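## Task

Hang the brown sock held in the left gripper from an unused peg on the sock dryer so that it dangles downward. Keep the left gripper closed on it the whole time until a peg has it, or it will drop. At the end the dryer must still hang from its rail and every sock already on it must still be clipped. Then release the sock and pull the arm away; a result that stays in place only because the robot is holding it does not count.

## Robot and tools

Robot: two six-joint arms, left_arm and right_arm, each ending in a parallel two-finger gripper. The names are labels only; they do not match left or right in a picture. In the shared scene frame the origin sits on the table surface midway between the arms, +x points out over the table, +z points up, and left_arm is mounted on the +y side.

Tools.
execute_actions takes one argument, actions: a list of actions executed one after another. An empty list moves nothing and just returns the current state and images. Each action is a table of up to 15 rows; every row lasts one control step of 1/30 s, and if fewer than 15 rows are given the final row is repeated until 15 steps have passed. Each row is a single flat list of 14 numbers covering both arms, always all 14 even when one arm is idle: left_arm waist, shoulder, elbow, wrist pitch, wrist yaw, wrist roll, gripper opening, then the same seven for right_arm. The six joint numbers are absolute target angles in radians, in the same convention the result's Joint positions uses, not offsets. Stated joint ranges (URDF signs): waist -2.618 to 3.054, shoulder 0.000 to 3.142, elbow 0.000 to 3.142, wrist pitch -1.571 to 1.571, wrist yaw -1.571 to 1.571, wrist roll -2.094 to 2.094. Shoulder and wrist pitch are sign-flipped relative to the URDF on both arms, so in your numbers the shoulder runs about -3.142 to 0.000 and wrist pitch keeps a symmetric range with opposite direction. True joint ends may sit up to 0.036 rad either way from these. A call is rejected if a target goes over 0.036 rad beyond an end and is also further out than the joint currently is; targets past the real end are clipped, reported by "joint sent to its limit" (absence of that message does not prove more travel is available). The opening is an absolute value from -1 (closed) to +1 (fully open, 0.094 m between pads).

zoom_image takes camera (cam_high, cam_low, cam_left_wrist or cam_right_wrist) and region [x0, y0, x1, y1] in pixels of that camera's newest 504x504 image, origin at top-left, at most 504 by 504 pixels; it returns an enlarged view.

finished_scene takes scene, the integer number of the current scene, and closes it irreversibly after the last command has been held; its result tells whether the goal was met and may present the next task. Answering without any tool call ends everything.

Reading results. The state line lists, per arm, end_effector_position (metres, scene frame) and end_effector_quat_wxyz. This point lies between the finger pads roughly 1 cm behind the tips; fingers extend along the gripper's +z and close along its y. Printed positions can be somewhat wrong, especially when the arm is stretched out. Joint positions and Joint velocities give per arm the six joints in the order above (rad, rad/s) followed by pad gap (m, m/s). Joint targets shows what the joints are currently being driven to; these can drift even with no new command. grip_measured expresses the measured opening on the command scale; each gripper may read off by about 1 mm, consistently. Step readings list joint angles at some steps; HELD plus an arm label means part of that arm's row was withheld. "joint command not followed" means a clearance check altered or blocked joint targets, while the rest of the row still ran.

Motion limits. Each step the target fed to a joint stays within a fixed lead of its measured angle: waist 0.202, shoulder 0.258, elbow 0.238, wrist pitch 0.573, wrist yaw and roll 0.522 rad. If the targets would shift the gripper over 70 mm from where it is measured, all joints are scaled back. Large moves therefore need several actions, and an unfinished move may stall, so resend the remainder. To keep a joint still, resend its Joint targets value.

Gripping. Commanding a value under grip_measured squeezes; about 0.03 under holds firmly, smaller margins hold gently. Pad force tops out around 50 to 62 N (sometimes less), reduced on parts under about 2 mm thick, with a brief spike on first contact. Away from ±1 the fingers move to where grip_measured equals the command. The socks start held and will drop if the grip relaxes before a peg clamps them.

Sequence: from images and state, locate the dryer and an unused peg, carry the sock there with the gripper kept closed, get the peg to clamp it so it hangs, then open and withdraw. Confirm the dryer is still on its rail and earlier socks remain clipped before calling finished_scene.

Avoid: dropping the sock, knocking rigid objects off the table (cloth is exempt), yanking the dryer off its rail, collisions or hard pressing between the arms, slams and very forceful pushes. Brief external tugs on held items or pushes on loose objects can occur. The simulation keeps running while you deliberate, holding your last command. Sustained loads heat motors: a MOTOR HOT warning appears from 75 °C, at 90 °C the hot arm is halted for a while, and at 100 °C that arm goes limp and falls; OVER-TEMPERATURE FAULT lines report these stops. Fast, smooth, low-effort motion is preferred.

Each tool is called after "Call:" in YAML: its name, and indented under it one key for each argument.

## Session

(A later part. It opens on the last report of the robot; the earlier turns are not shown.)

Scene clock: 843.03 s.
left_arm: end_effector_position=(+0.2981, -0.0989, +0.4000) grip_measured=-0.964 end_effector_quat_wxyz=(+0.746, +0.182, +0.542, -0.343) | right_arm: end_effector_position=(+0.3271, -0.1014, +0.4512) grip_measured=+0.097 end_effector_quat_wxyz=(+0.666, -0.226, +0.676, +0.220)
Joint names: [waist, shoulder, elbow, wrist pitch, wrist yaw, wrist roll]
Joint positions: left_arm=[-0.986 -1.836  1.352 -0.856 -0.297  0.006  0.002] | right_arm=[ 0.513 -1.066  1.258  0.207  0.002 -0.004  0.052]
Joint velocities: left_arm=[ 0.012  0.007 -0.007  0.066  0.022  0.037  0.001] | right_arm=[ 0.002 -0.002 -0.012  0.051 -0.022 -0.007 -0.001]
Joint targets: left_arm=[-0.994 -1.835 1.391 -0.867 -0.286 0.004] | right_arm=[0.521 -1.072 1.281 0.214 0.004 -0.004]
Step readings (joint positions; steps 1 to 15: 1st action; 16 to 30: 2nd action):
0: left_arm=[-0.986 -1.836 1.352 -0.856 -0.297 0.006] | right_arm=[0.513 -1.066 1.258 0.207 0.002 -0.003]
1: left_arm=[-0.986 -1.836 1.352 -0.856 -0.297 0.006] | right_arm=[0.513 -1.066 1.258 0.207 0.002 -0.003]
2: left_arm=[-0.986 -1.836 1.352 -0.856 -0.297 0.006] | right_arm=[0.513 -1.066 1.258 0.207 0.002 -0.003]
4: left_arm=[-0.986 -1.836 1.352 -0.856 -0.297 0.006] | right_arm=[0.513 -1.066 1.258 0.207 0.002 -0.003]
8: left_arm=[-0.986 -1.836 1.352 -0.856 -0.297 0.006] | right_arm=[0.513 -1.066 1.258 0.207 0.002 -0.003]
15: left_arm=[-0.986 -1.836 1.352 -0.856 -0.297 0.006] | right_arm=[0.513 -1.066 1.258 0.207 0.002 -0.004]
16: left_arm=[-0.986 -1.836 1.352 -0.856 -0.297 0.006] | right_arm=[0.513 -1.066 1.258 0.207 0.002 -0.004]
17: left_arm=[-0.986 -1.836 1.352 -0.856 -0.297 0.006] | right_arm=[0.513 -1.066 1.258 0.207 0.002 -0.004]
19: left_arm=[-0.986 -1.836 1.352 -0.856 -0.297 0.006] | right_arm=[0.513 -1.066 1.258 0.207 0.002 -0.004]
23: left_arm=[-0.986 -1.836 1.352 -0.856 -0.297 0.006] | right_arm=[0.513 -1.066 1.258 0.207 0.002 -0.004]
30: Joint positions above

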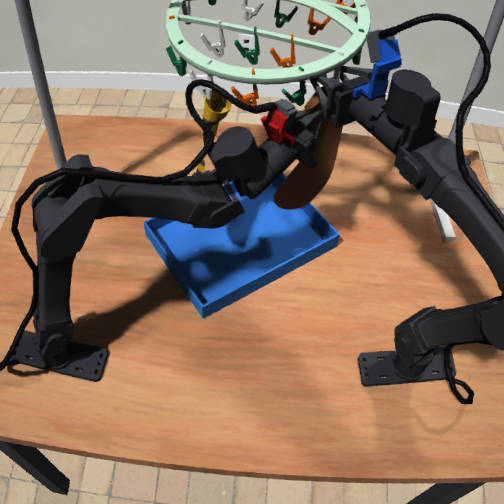

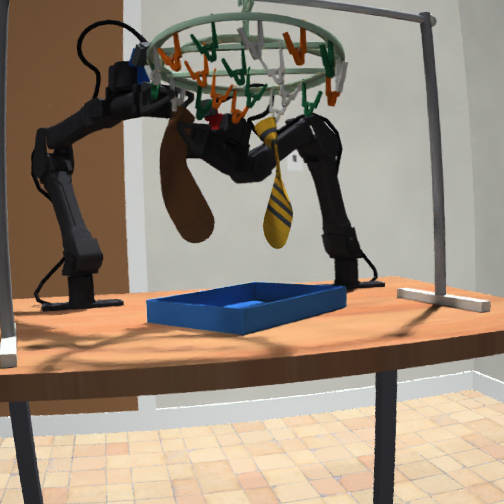

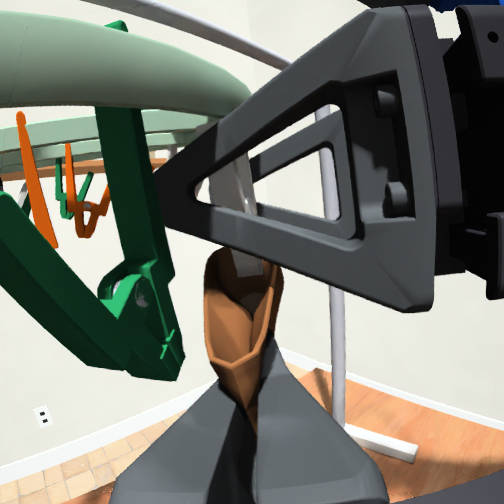

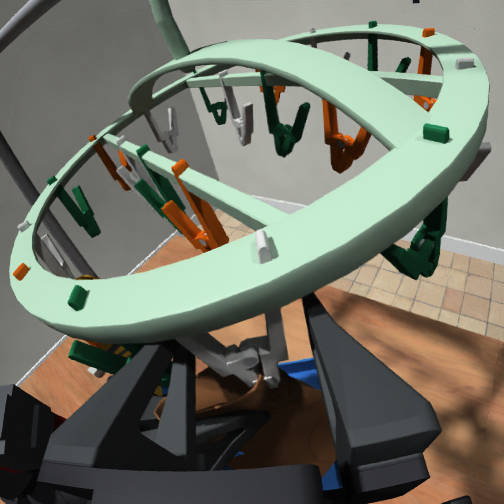

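Call:
execute_actions:
  actions: []

Scene clock: 853.67 s.
left_arm: end_effector_position=(+0.2981, -0.0989, +0.4000) grip_measured=-0.964 end_effector_quat_wxyz=(+0.746, +0.182, +0.542, -0.343) | right_arm: end_effector_position=(+0.3271, -0.1014, +0.4512) grip_measured=+0.097 end_effector_quat_wxyz=(+0.666, -0.226, +0.676, +0.220)
Joint names: [waist, shoulder, elbow, wrist pitch, wrist yaw, wrist roll]
Joint positions: left_arm=[-0.986 -1.836  1.352 -0.856 -0.297  0.006  0.002] | right_arm=[ 0.513 -1.066  1.258  0.207  0.002 -0.004  0.052]
Joint velocities: left_arm=[ 0.002  0.002  0.007  0.051  0.037 -0.007  0.   ] | right_arm=[-0.002  0.007  0.017  0.037 -0.022 -0.022 -0.001]
Joint targets: left_arm=[-0.994 -1.835 1.391 -0.867 -0.286 0.004] | right_arm=[0.521 -1.072 1.281 0.214 0.004 -0.004]

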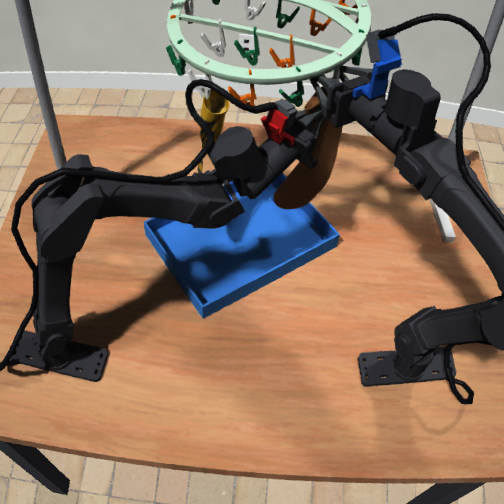

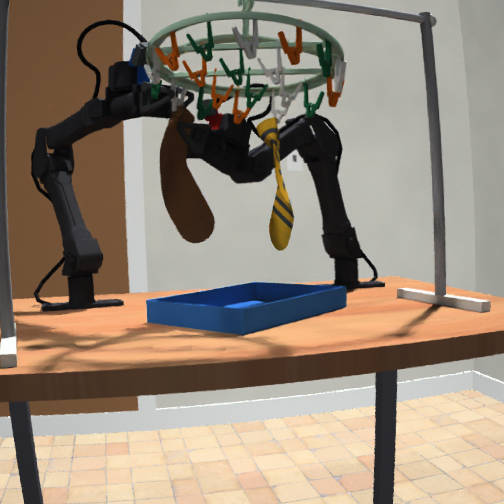

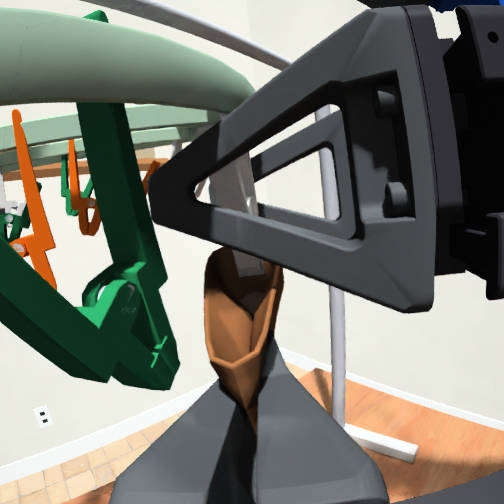

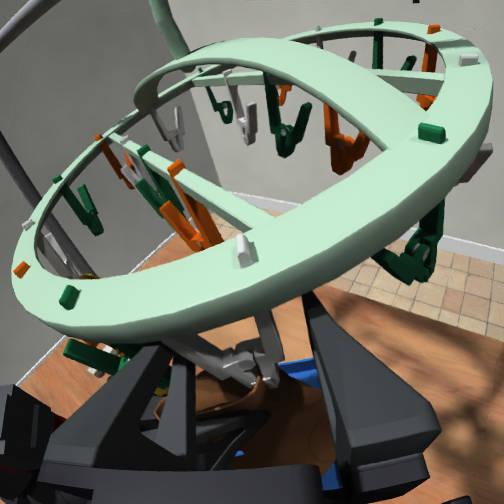

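Call:
execute_actions:
  actions:
    - [[-0.9945,-1.835,1.391,-0.867,-0.286,0.004,-1,0.521,-1.072,1.27,0.214,0.004,-0.004,0.15],[-0.9945,-1.835,1.391,-0.867,-0.286,0.004,-1,0.521,-1.072,1.265,0.214,0.004,-0.004,0.2],[-0.9945,-1.835,1.391,-0.867,-0.286,0.004,-1,0.521,-1.072,1.26,0.214,0.004,-0.004,0.25],[-0.9945,-1.835,1.391,-0.867,-0.286,0.004,-1,0.521,-1.072,1.255,0.214,0.004,-0.004,0.3],[-0.9945,-1.835,1.391,-0.867,-0.286,0.004,-1,0.521,-1.066,1.25,0.218,0.004,-0.004,0.3],[-0.9945,-1.835,1.391,-0.867,-0.286,0.004,-1,0.521,-1.058,1.246,0.224,0.004,-0.004,0.3],[-0.9945,-1.835,1.391,-0.867,-0.286,0.004,-1,0.521,-1.048,1.242,0.231,0.004,-0.004,0.3],[-0.9945,-1.835,1.391,-0.867,-0.286,0.004,-1,0.521,-1.036,1.238,0.239,0.004,-0.004,0.3],[-0.9945,-1.835,1.391,-0.867,-0.286,0.004,-1,0.521,-1.024,1.234,0.247,0.004,-0.004,0.3],[-0.9945,-1.835,1.391,-0.867,-0.286,0.004,-1,0.521,-1.012,1.23,0.255,0.004,-0.004,0.3],[-0.9945,-1.835,1.391,-0.867,-0.286,0.004,-1,0.521,-1.0,1.226,0.263,0.004,-0.004,0.3],[-0.9945,-1.835,1.391,-0.867,-0.286,0.004,-1,0.521,-0.988,1.222,0.271,0.004,-0.004,0.3],[-0.9945,-1.835,1.391,-0.867,-0.286,0.004,-1,0.521,-0.976,1.218,0.279,0.004,-0.004,0.3],[-0.9945,-1.835,1.391,-0.867,-0.286,0.004,-1,0.521,-0.964,1.214,0.287,0.004,-0.004,0.3],[-0.9945,-1.835,1.391,-0.867,-0.286,0.004,-1,0.521,-0.952,1.21,0.295,0.004,-0.004,0.3]]

Scene clock: 880.23 s.
left_arm: end_effector_position=(+0.2981, -0.0989, +0.4000) grip_measured=-0.964 end_effector_quat_wxyz=(+0.746, +0.182, +0.542, -0.343) | right_arm: end_effector_position=(+0.3135, -0.1116, +0.4403) grip_measured=+0.297 end_effector_quat_wxyz=(+0.656, -0.229, +0.686, +0.216)
Joint names: [waist, shoulder, elbow, wrist pitch, wrist yaw, wrist roll]
Joint positions: left_arm=[-0.986 -1.836  1.352 -0.856 -0.297  0.006  0.002] | right_arm=[ 0.513 -1.004  1.218  0.261  0.002 -0.004  0.061]
Joint velocities: left_arm=[ 0.007  0.002  0.002  0.066 -0.051 -0.037  0.   ] | right_arm=[-0.007  0.374 -0.095  0.286 -0.007 -0.081  0.   ]
Joint targets: left_arm=[-0.995 -1.835 1.391 -0.867 -0.286 0.004] | right_arm=[0.521 -0.952 1.210 0.295 0.004 -0.004]
Step readings (joint positions):
0: left_arm=[-0.986 -1.836 1.352 -0.856 -0.297 0.006] | right_arm=[0.513 -1.066 1.258 0.207 0.002 -0.004]
1: left_arm=[-0.986 -1.836 1.352 -0.856 -0.297 0.006] | right_arm=[0.513 -1.066 1.258 0.207 0.002 -0.004]
2: left_arm=[-0.986 -1.836 1.352 -0.856 -0.297 0.006] | right_arm=[0.513 -1.066 1.258 0.207 0.002 -0.004]
4: left_arm=[-0.986 -1.836 1.352 -0.856 -0.297 0.006] | right_arm=[0.513 -1.066 1.258 0.207 0.002 -0.004]
8: left_arm=[-0.986 -1.836 1.352 -0.856 -0.297 0.006] | right_arm=[0.513 -1.065 1.254 0.209 0.002 -0.004]
15: Joint positions above

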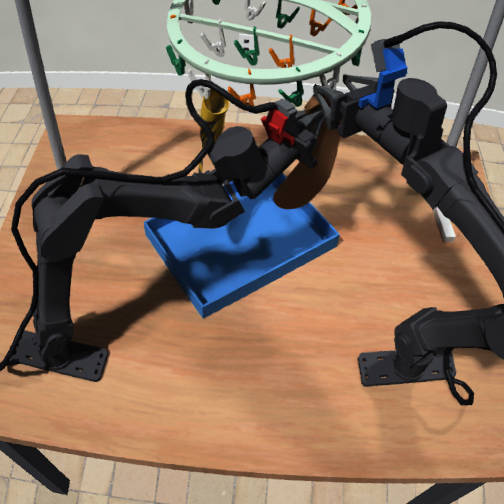

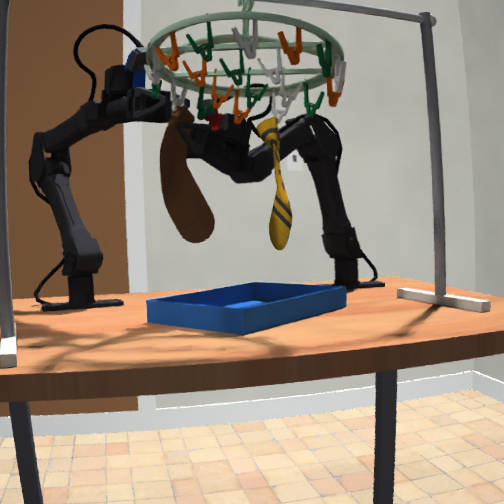

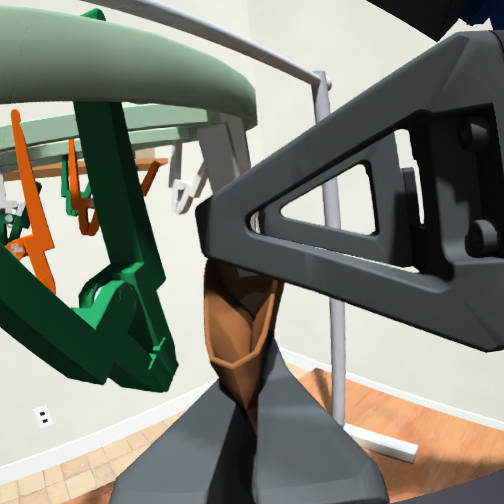

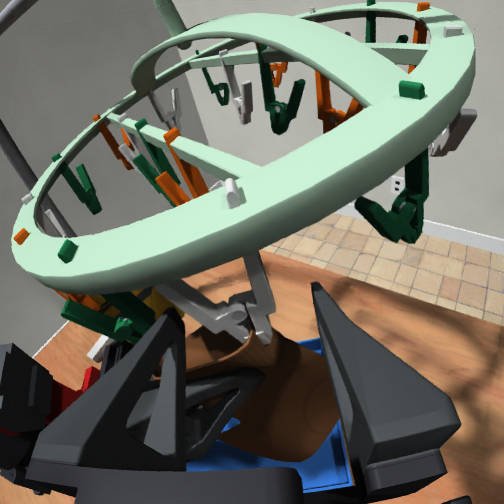

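Call:
execute_actions:
  actions:
    - [[-0.9945,-1.835,1.391,-0.867,-0.286,0.004,-1,0.521,-0.94,1.21,0.295,0.004,-0.004,0.3],[-0.9945,-1.835,1.391,-0.867,-0.286,0.004,-1,0.521,-0.925,1.21,0.30,0.004,-0.004,0.3],[-0.9945,-1.835,1.391,-0.867,-0.286,0.004,-1,0.521,-0.91,1.21,0.305,0.004,-0.004,0.3],[-0.9945,-1.835,1.391,-0.867,-0.286,0.004,-1,0.521,-0.89,1.208,0.315,0.004,-0.004,0.3],[-0.9945,-1.835,1.391,-0.867,-0.286,0.004,-1,0.521,-0.87,1.204,0.325,0.004,-0.004,0.3],[-0.9945,-1.835,1.391,-0.867,-0.286,0.004,-1,0.521,-0.85,1.198,0.335,0.004,-0.004,0.3],[-0.9945,-1.835,1.391,-0.867,-0.286,0.004,-1,0.521,-0.83,1.19,0.35,0.004,-0.004,0.3],[-0.9945,-1.835,1.391,-0.867,-0.286,0.004,-1,0.521,-0.81,1.185,0.365,0.004,-0.004,0.3],[-0.9945,-1.835,1.391,-0.867,-0.286,0.004,-1,0.521,-0.79,1.18,0.38,0.004,-0.004,0.3],[-0.9945,-1.835,1.391,-0.867,-0.286,0.004,-1,0.521,-0.77,1.175,0.395,0.004,-0.004,0.3],[-0.9945,-1.835,1.391,-0.867,-0.286,0.004,-1,0.521,-0.75,1.17,0.41,0.004,-0.004,0.3],[-0.9945,-1.835,1.391,-0.867,-0.286,0.004,-1,0.521,-0.73,1.165,0.425,0.004,-0.004,0.3],[-0.9945,-1.835,1.391,-0.867,-0.286,0.004,-1,0.521,-0.71,1.16,0.44,0.004,-0.004,0.3],[-0.9945,-1.835,1.391,-0.867,-0.286,0.004,-1,0.521,-0.69,1.155,0.455,0.004,-0.004,0.3],[-0.9945,-1.835,1.391,-0.867,-0.286,0.004,-1,0.521,-0.67,1.15,0.47,0.004,-0.004,0.3]]
    - [[-0.9945,-1.835,1.391,-0.867,-0.286,0.004,-0.96,0.50,-0.65,1.14,0.48,0.004,-0.004,0.3],[-0.9945,-1.835,1.391,-0.867,-0.286,0.004,-0.93,0.48,-0.63,1.13,0.49,0.004,-0.004,0.3],[-0.9945,-1.835,1.391,-0.867,-0.286,0.004,-0.9,0.45,-0.61,1.12,0.5,0.004,-0.004,0.3],[-0.9945,-1.835,1.391,-0.867,-0.286,0.004,-0.87,0.42,-0.59,1.11,0.5,0.004,-0.004,0.3],[-0.9945,-1.835,1.391,-0.867,-0.286,0.004,-0.84,0.39,-0.57,1.10,0.5,0.004,-0.004,0.3],[-0.9945,-1.835,1.391,-0.867,-0.286,0.004,-0.8,0.36,-0.55,1.09,0.5,0.004,-0.004,0.3],[-0.9945,-1.835,1.391,-0.867,-0.286,0.004,-0.76,0.33,-0.53,1.07,0.5,0.004,-0.004,0.3],[-0.9945,-1.835,1.391,-0.867,-0.286,0.004,-0.72,0.30,-0.51,1.05,0.5,0.004,-0.004,0.3],[-0.9945,-1.835,1.391,-0.867,-0.286,0.004,-0.68,0.27,-0.49,1.03,0.5,0.004,-0.004,0.3],[-0.9945,-1.835,1.391,-0.867,-0.286,0.004,-0.64,0.24,-0.47,1.01,0.5,0.004,-0.004,0.3],[-0.9945,-1.835,1.391,-0.867,-0.286,0.004,-0.6,0.21,-0.45,0.99,0.5,0.004,-0.004,0.3],[-0.9945,-1.835,1.391,-0.867,-0.286,0.004,-0.56,0.18,-0.43,0.97,0.5,0.004,-0.004,0.3],[-0.9945,-1.835,1.391,-0.867,-0.286,0.004,-0.52,0.15,-0.41,0.95,0.5,0.004,-0.004,0.3],[-0.9945,-1.835,1.391,-0.867,-0.286,0.004,-0.5,0.12,-0.40,0.93,0.5,0.004,-0.004,0.3],[-0.9945,-1.835,1.391,-0.867,-0.286,0.004,-0.5,0.10,-0.40,0.92,0.5,0.004,-0.004,0.3]]

Scene clock: 916.93 s.
left_arm: end_effector_position=(+0.2980, -0.0990, +0.4000) grip_measured=-0.505 end_effector_quat_wxyz=(+0.746, +0.182, +0.541, -0.343) | right_arm: end_effector_position=(+0.2319, -0.2658, +0.4149) grip_measured=+0.297 end_effector_quat_wxyz=(+0.717, -0.096, +0.683, +0.098)
Joint names: [waist, shoulder, elbow, wrist pitch, wrist yaw, wrist roll]
Joint positions: left_arm=[-0.986 -1.836  1.352 -0.856 -0.297  0.006  0.023] | right_arm=[ 0.15  -0.425  0.955  0.482  0.003 -0.004  0.061]
Joint velocities: left_arm=[-0.007  0.007 -0.002 -0.007 -0.007  0.022  0.006] | right_arm=[-0.779  0.388 -0.481  0.095  0.007  0.007  0.001]
Joint targets: left_arm=[-0.994 -1.835 1.391 -0.867 -0.286 0.004] | right_arm=[0.100 -0.400 0.920 0.500 0.004 -0.004]
Step readings (joint positions; steps 1 to 15: 1st action; 16 to 30: 2nd action):
0: left_arm=[-0.986 -1.836 1.352 -0.856 -0.297 0.006] | right_arm=[0.513 -0.962 1.215 0.285 0.002 -0.004]
1: left_arm=[-0.986 -1.836 1.352 -0.856 -0.297 0.006] | right_arm=[0.513 -0.962 1.215 0.285 0.002 -0.004]
2: left_arm=[-0.986 -1.836 1.352 -0.856 -0.297 0.006] | right_arm=[0.513 -0.961 1.215 0.285 0.002 -0.004]
4: left_arm=[-0.986 -1.836 1.352 -0.856 -0.297 0.006] | right_arm=[0.513 -0.950 1.214 0.293 0.002 -0.004]
8: left_arm=[-0.986 -1.836 1.352 -0.856 -0.297 0.006] | right_arm=[0.513 -0.879 1.196 0.321 0.002 -0.004]
15: left_arm=[-0.986 -1.836 1.352 -0.856 -0.297 0.006] | right_arm=[0.513 -0.718 1.170 0.395 0.002 -0.004]
16: left_arm=[-0.986 -1.836 1.352 -0.856 -0.297 0.006] | right_arm=[0.512 -0.697 1.164 0.407 0.002 -0.004]
17: left_arm=[-0.986 -1.836 1.352 -0.856 -0.297 0.006] | right_arm=[0.507 -0.677 1.157 0.418 0.002 -0.004]
19: left_arm=[-0.986 -1.836 1.352 -0.856 -0.297 0.006] | right_arm=[0.474 -0.637 1.138 0.440 0.000 -0.004]
23: left_arm=[-0.986 -1.836 1.352 -0.856 -0.297 0.006] | right_arm=[0.358 -0.561 1.089 0.466 0.002 -0.004]
30: Joint positions above

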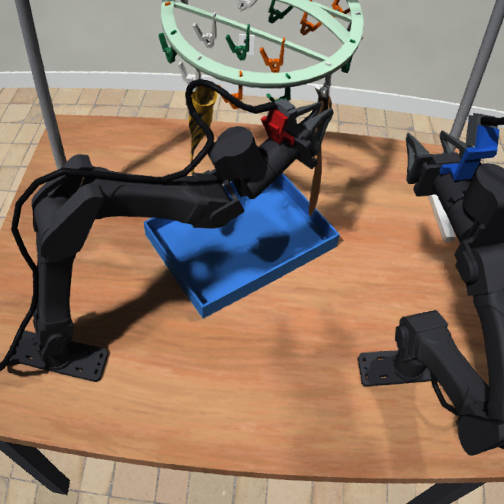

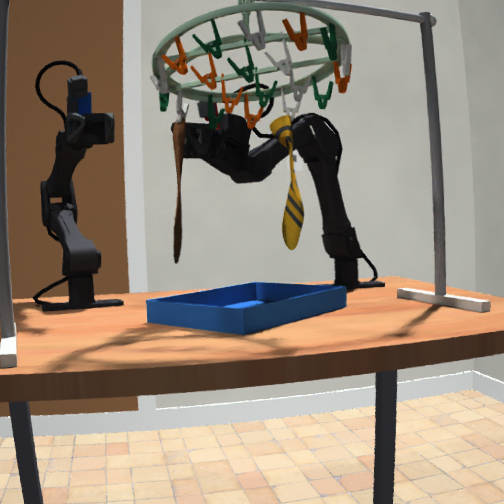

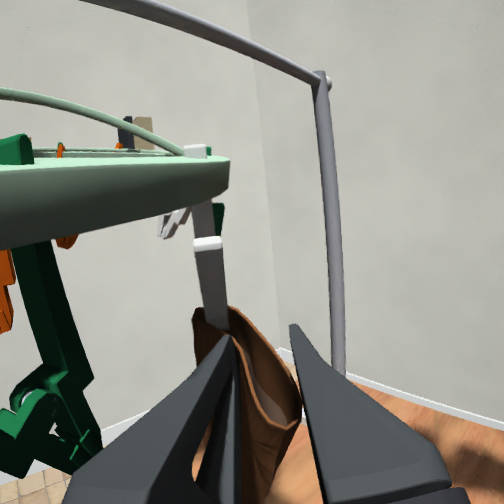

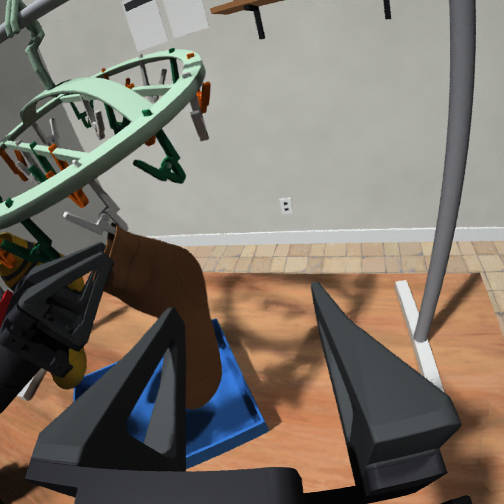

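Call:
execute_actions:
  actions:
    - [[-0.9945,-1.835,1.36,-0.867,-0.286,0.004,-0.45,0.10,-0.40,0.92,0.5,0.004,-0.004,0.3],[-0.9945,-1.83,1.34,-0.867,-0.286,0.004,-0.4,0.10,-0.40,0.92,0.5,0.004,-0.004,0.3],[-0.997,-1.82,1.32,-0.87,-0.286,0.004,-0.4,0.10,-0.40,0.92,0.5,0.004,-0.004,0.3],[-1.0,-1.81,1.30,-0.87,-0.286,0.004,-0.4,0.10,-0.40,0.92,0.5,0.004,-0.004,0.3],[-1.003,-1.798,1.28,-0.875,-0.286,0.004,-0.4,0.10,-0.40,0.92,0.5,0.004,-0.004,0.3],[-1.006,-1.786,1.26,-0.875,-0.286,0.004,-0.4,0.10,-0.40,0.92,0.5,0.004,-0.004,0.3],[-1.009,-1.774,1.24,-0.88,-0.286,0.004,-0.4,0.10,-0.40,0.92,0.5,0.004,-0.004,0.3],[-1.012,-1.76,1.22,-0.88,-0.286,0.004,-0.4,0.10,-0.40,0.92,0.5,0.004,-0.004,0.3],[-1.015,-1.746,1.20,-0.885,-0.286,0.004,-0.4,0.10,-0.40,0.92,0.5,0.004,-0.004,0.3],[-1.018,-1.732,1.18,-0.885,-0.286,0.004,-0.4,0.10,-0.40,0.92,0.5,0.004,-0.004,0.3],[-1.021,-1.718,1.16,-0.89,-0.286,0.004,-0.4,0.10,-0.40,0.92,0.5,0.004,-0.004,0.3],[-1.024,-1.704,1.14,-0.89,-0.286,0.004,-0.4,0.10,-0.40,0.92,0.5,0.004,-0.004,0.3],[-1.027,-1.69,1.12,-0.89,-0.286,0.004,-0.4,0.10,-0.40,0.92,0.5,0.004,-0.004,0.3],[-1.03,-1.676,1.105,-0.89,-0.286,0.004,-0.4,0.10,-0.40,0.92,0.5,0.004,-0.004,0.3],[-1.03,-1.665,1.09,-0.89,-0.286,0.004,-0.4,0.10,-0.40,0.92,0.5,0.004,-0.004,0.3]]

Scene clock: 944.37 s.
left_arm: end_effector_position=(+0.2705, -0.0841, +0.3498) grip_measured=-0.402 end_effector_quat_wxyz=(+0.715, +0.219, +0.575, -0.332) | right_arm: end_effector_position=(+0.2359, -0.2739, +0.4005) grip_measured=+0.297 end_effector_quat_wxyz=(+0.708, -0.083, +0.697, +0.082)
Joint names: [waist, shoulder, elbow, wrist pitch, wrist yaw, wrist roll]
Joint positions: left_arm=[-1.018 -1.732  1.124 -0.865 -0.295  0.006  0.028] | right_arm=[ 0.108 -0.411  0.924  0.497  0.004 -0.004  0.061]
Joint velocities: left_arm=[-0.076  0.462 -0.466  0.022 -0.081 -0.022 -0.   ] | right_arm=[-0.037 -0.002 -0.002  0.051  0.022 -0.007 -0.   ]
Joint targets: left_arm=[-1.030 -1.665 1.090 -0.890 -0.286 0.004] | right_arm=[0.100 -0.400 0.920 0.500 0.004 -0.004]
Step readings (joint positions):
0: left_arm=[-0.986 -1.836 1.352 -0.856 -0.297 0.006] | right_arm=[0.108 -0.411 0.924 0.497 0.004 -0.004]
1: left_arm=[-0.986 -1.836 1.352 -0.856 -0.297 0.006] | right_arm=[0.108 -0.411 0.924 0.497 0.004 -0.004]
2: left_arm=[-0.986 -1.836 1.352 -0.856 -0.297 0.006] | right_arm=[0.108 -0.411 0.924 0.497 0.004 -0.004]
4: left_arm=[-0.986 -1.836 1.343 -0.860 -0.296 0.006] | right_arm=[0.108 -0.411 0.924 0.497 0.004 -0.004]
8: left_arm=[-0.992 -1.817 1.270 -0.865 -0.296 0.006] | right_arm=[0.108 -0.411 0.924 0.497 0.004 -0.004]
15: Joint positions above

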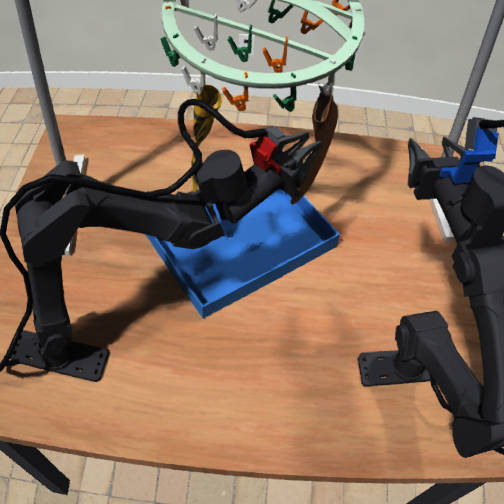

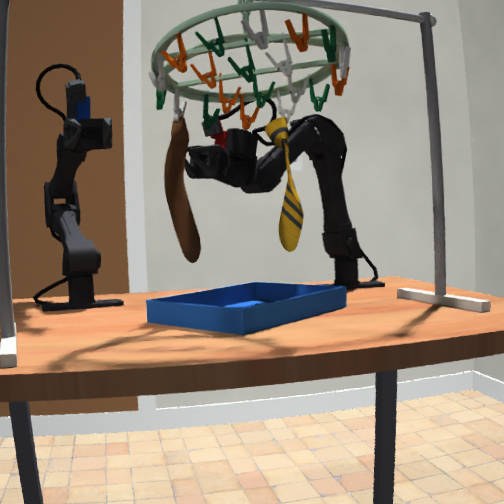

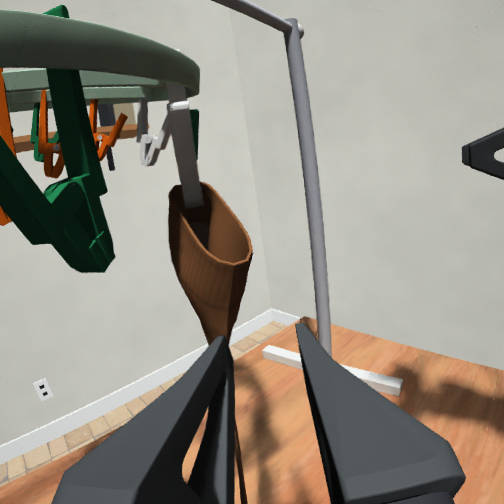

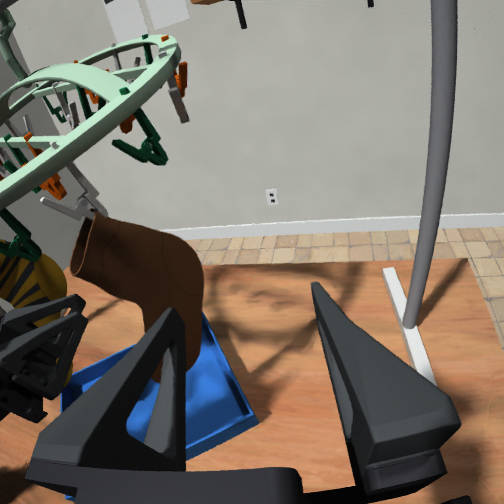

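Sock is clipped. Retract the left arm.

Call:
execute_actions:
  actions:
    - [[-1.03,-1.64,1.08,-0.87,-0.28,0.004,-0.4,0.10,-0.40,0.92,0.5,0.004,-0.004,0.3],[-1.03,-1.60,1.06,-0.84,-0.27,0.004,-0.4,0.10,-0.40,0.92,0.5,0.004,-0.004,0.3],[-1.03,-1.56,1.04,-0.80,-0.26,0.004,-0.4,0.10,-0.40,0.92,0.5,0.004,-0.004,0.3],[-1.03,-1.52,1.02,-0.76,-0.24,0.004,-0.4,0.10,-0.40,0.92,0.5,0.004,-0.004,0.3],[-1.03,-1.47,1.0,-0.71,-0.22,0.004,-0.4,0.10,-0.40,0.92,0.5,0.004,-0.004,0.3],[-1.03,-1.42,0.98,-0.66,-0.20,0.004,-0.4,0.10,-0.40,0.92,0.5,0.004,-0.004,0.3],[-1.03,-1.37,0.96,-0.61,-0.18,0.004,-0.4,0.10,-0.40,0.92,0.5,0.004,-0.004,0.3],[-1.03,-1.32,0.94,-0.56,-0.16,0.004,-0.4,0.10,-0.40,0.92,0.5,0.004,-0.004,0.3],[-1.03,-1.27,0.92,-0.51,-0.14,0.004,-0.4,0.10,-0.40,0.92,0.5,0.004,-0.004,0.3],[-1.03,-1.22,0.90,-0.46,-0.12,0.004,-0.4,0.10,-0.40,0.92,0.5,0.004,-0.004,0.3],[-1.03,-1.17,0.88,-0.41,-0.10,0.004,-0.4,0.10,-0.40,0.92,0.5,0.004,-0.004,0.3],[-1.03,-1.12,0.86,-0.36,-0.08,0.004,-0.4,0.10,-0.40,0.92,0.5,0.004,-0.004,0.3],[-1.03,-1.07,0.84,-0.31,-0.06,0.004,-0.4,0.10,-0.40,0.92,0.5,0.004,-0.004,0.3],[-1.03,-1.02,0.82,-0.26,-0.04,0.004,-0.4,0.10,-0.40,0.92,0.5,0.004,-0.004,0.3],[-1.03,-0.97,0.80,-0.21,-0.02,0.004,-0.4,0.10,-0.40,0.92,0.5,0.004,-0.004,0.3]]
    - [[-1.02,-0.92,0.79,-0.16,0,0.004,-0.4,0.10,-0.40,0.92,0.5,0.004,-0.004,0.3],[-1.0,-0.87,0.78,-0.11,0,0.004,-0.4,0.10,-0.40,0.92,0.5,0.004,-0.004,0.3],[-0.97,-0.82,0.77,-0.06,0,0.004,-0.4,0.10,-0.40,0.92,0.5,0.004,-0.004,0.3],[-0.94,-0.77,0.76,-0.01,0,0.004,-0.4,0.10,-0.40,0.92,0.5,0.004,-0.004,0.3],[-0.90,-0.72,0.75,0.03,0,0.004,-0.4,0.10,-0.40,0.92,0.5,0.004,-0.004,0.3],[-0.86,-0.67,0.74,0.07,0,0.004,-0.4,0.10,-0.40,0.92,0.5,0.004,-0.004,0.3],[-0.82,-0.62,0.73,0.11,0,0.004,-0.4,0.10,-0.40,0.92,0.5,0.004,-0.004,0.3],[-0.78,-0.58,0.72,0.14,0,0.004,-0.4,0.10,-0.40,0.92,0.5,0.004,-0.004,0.3],[-0.74,-0.54,0.71,0.17,0,0.004,-0.4,0.10,-0.40,0.92,0.5,0.004,-0.004,0.3],[-0.70,-0.51,0.70,0.19,0,0.004,-0.4,0.10,-0.40,0.92,0.5,0.004,-0.004,0.3],[-0.66,-0.48,0.70,0.21,0,0.004,-0.4,0.10,-0.40,0.92,0.5,0.004,-0.004,0.3],[-0.63,-0.46,0.70,0.23,0,0.004,-0.4,0.10,-0.40,0.92,0.5,0.004,-0.004,0.3],[-0.61,-0.45,0.70,0.24,0,0.004,-0.4,0.10,-0.40,0.92,0.5,0.004,-0.004,0.3],[-0.60,-0.45,0.70,0.25,0,0.004,-0.4,0.10,-0.40,0.92,0.5,0.004,-0.004,0.3]]

Scene clock: 974.87 s.
left_arm: end_effector_position=(+0.1797, +0.2037, +0.3792) grip_measured=-0.402 end_effector_quat_wxyz=(+0.695, +0.230, +0.633, -0.249) | right_arm: end_effector_position=(+0.2359, -0.2739, +0.4005) grip_measured=+0.297 end_effector_quat_wxyz=(+0.708, -0.083, +0.697, +0.082)
Joint names: [waist, shoulder, elbow, wrist pitch, wrist yaw, wrist roll]
Joint positions: left_arm=[-0.622 -0.466  0.718  0.161 -0.015  0.006  0.028] | right_arm=[ 0.108 -0.411  0.924  0.497  0.004 -0.004  0.061]
Joint velocities: left_arm=[ 0.339  0.217  0.002  0.447 -0.022  0.037  0.001] | right_arm=[ 0.012 -0.002  0.022  0.037  0.051 -0.066 -0.   ]
Joint targets: left_arm=[-0.600 -0.450 0.700 0.250 -0.000 0.004] | right_arm=[0.100 -0.400 0.920 0.500 0.004 -0.004]
Step readings (joint positions; steps 1 to 15: 1st action; 16 to 30: 2nd action):
0: left_arm=[-1.022 -1.694 1.103 -0.874 -0.295 0.006] | right_arm=[0.108 -0.411 0.924 0.497 0.004 -0.004]
1: left_arm=[-1.022 -1.693 1.102 -0.873 -0.294 0.006] | right_arm=[0.108 -0.411 0.924 0.497 0.004 -0.004]
2: left_arm=[-1.022 -1.685 1.096 -0.868 -0.292 0.006] | right_arm=[0.108 -0.411 0.924 0.497 0.004 -0.004]
4: left_arm=[-1.022 -1.639 1.061 -0.831 -0.281 0.006] | right_arm=[0.108 -0.411 0.924 0.497 0.004 -0.004]
8: left_arm=[-1.022 -1.460 0.976 -0.698 -0.233 0.006] | right_arm=[0.108 -0.411 0.924 0.497 0.004 -0.004]
15: left_arm=[-1.022 -1.072 0.860 -0.431 -0.110 0.006] | right_arm=[0.108 -0.411 0.924 0.497 0.004 -0.004]
16: left_arm=[-1.022 -1.020 0.842 -0.387 -0.091 0.006] | right_arm=[0.108 -0.411 0.924 0.497 0.004 -0.004]
17: left_arm=[-1.021 -0.971 0.825 -0.338 -0.073 0.006] | right_arm=[0.108 -0.411 0.924 0.497 0.004 -0.004]
19: left_arm=[-0.998 -0.877 0.796 -0.237 -0.043 0.006] | right_arm=[0.108 -0.411 0.924 0.497 0.004 -0.004]
23: left_arm=[-0.857 -0.685 0.749 -0.045 -0.020 0.006] | right_arm=[0.108 -0.411 0.924 0.497 0.004 -0.004]
30: Joint positions above

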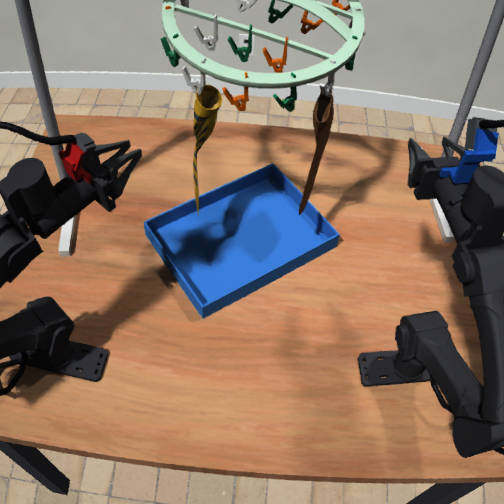

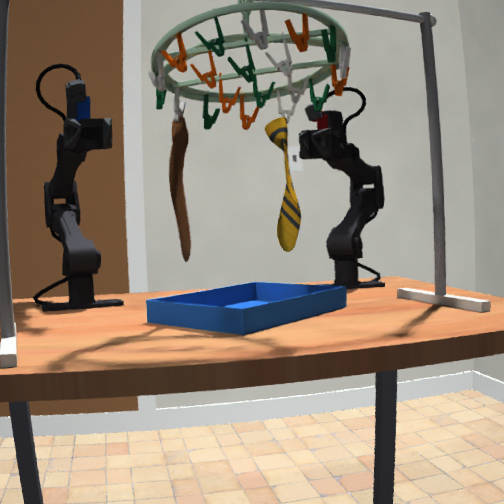

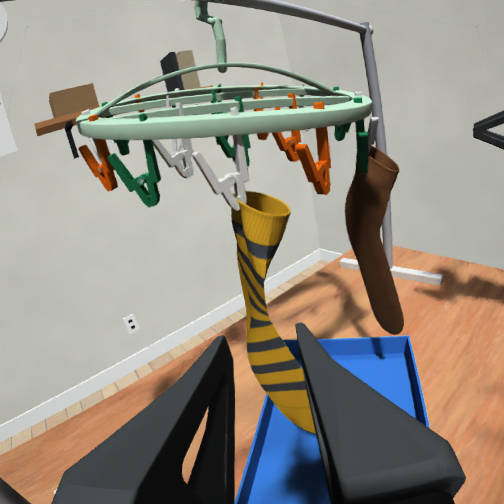

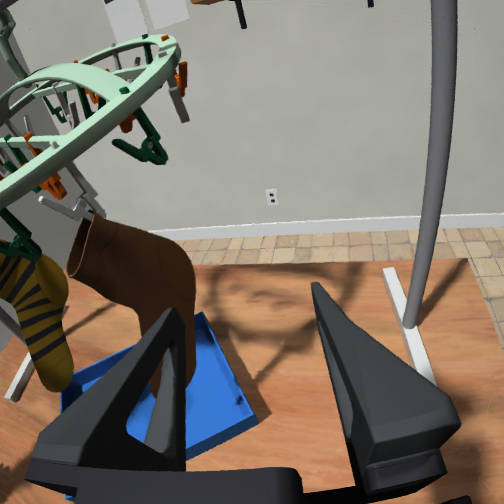

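Call:
finished_scene:
  scene: 1

The scene is finished: the task was done.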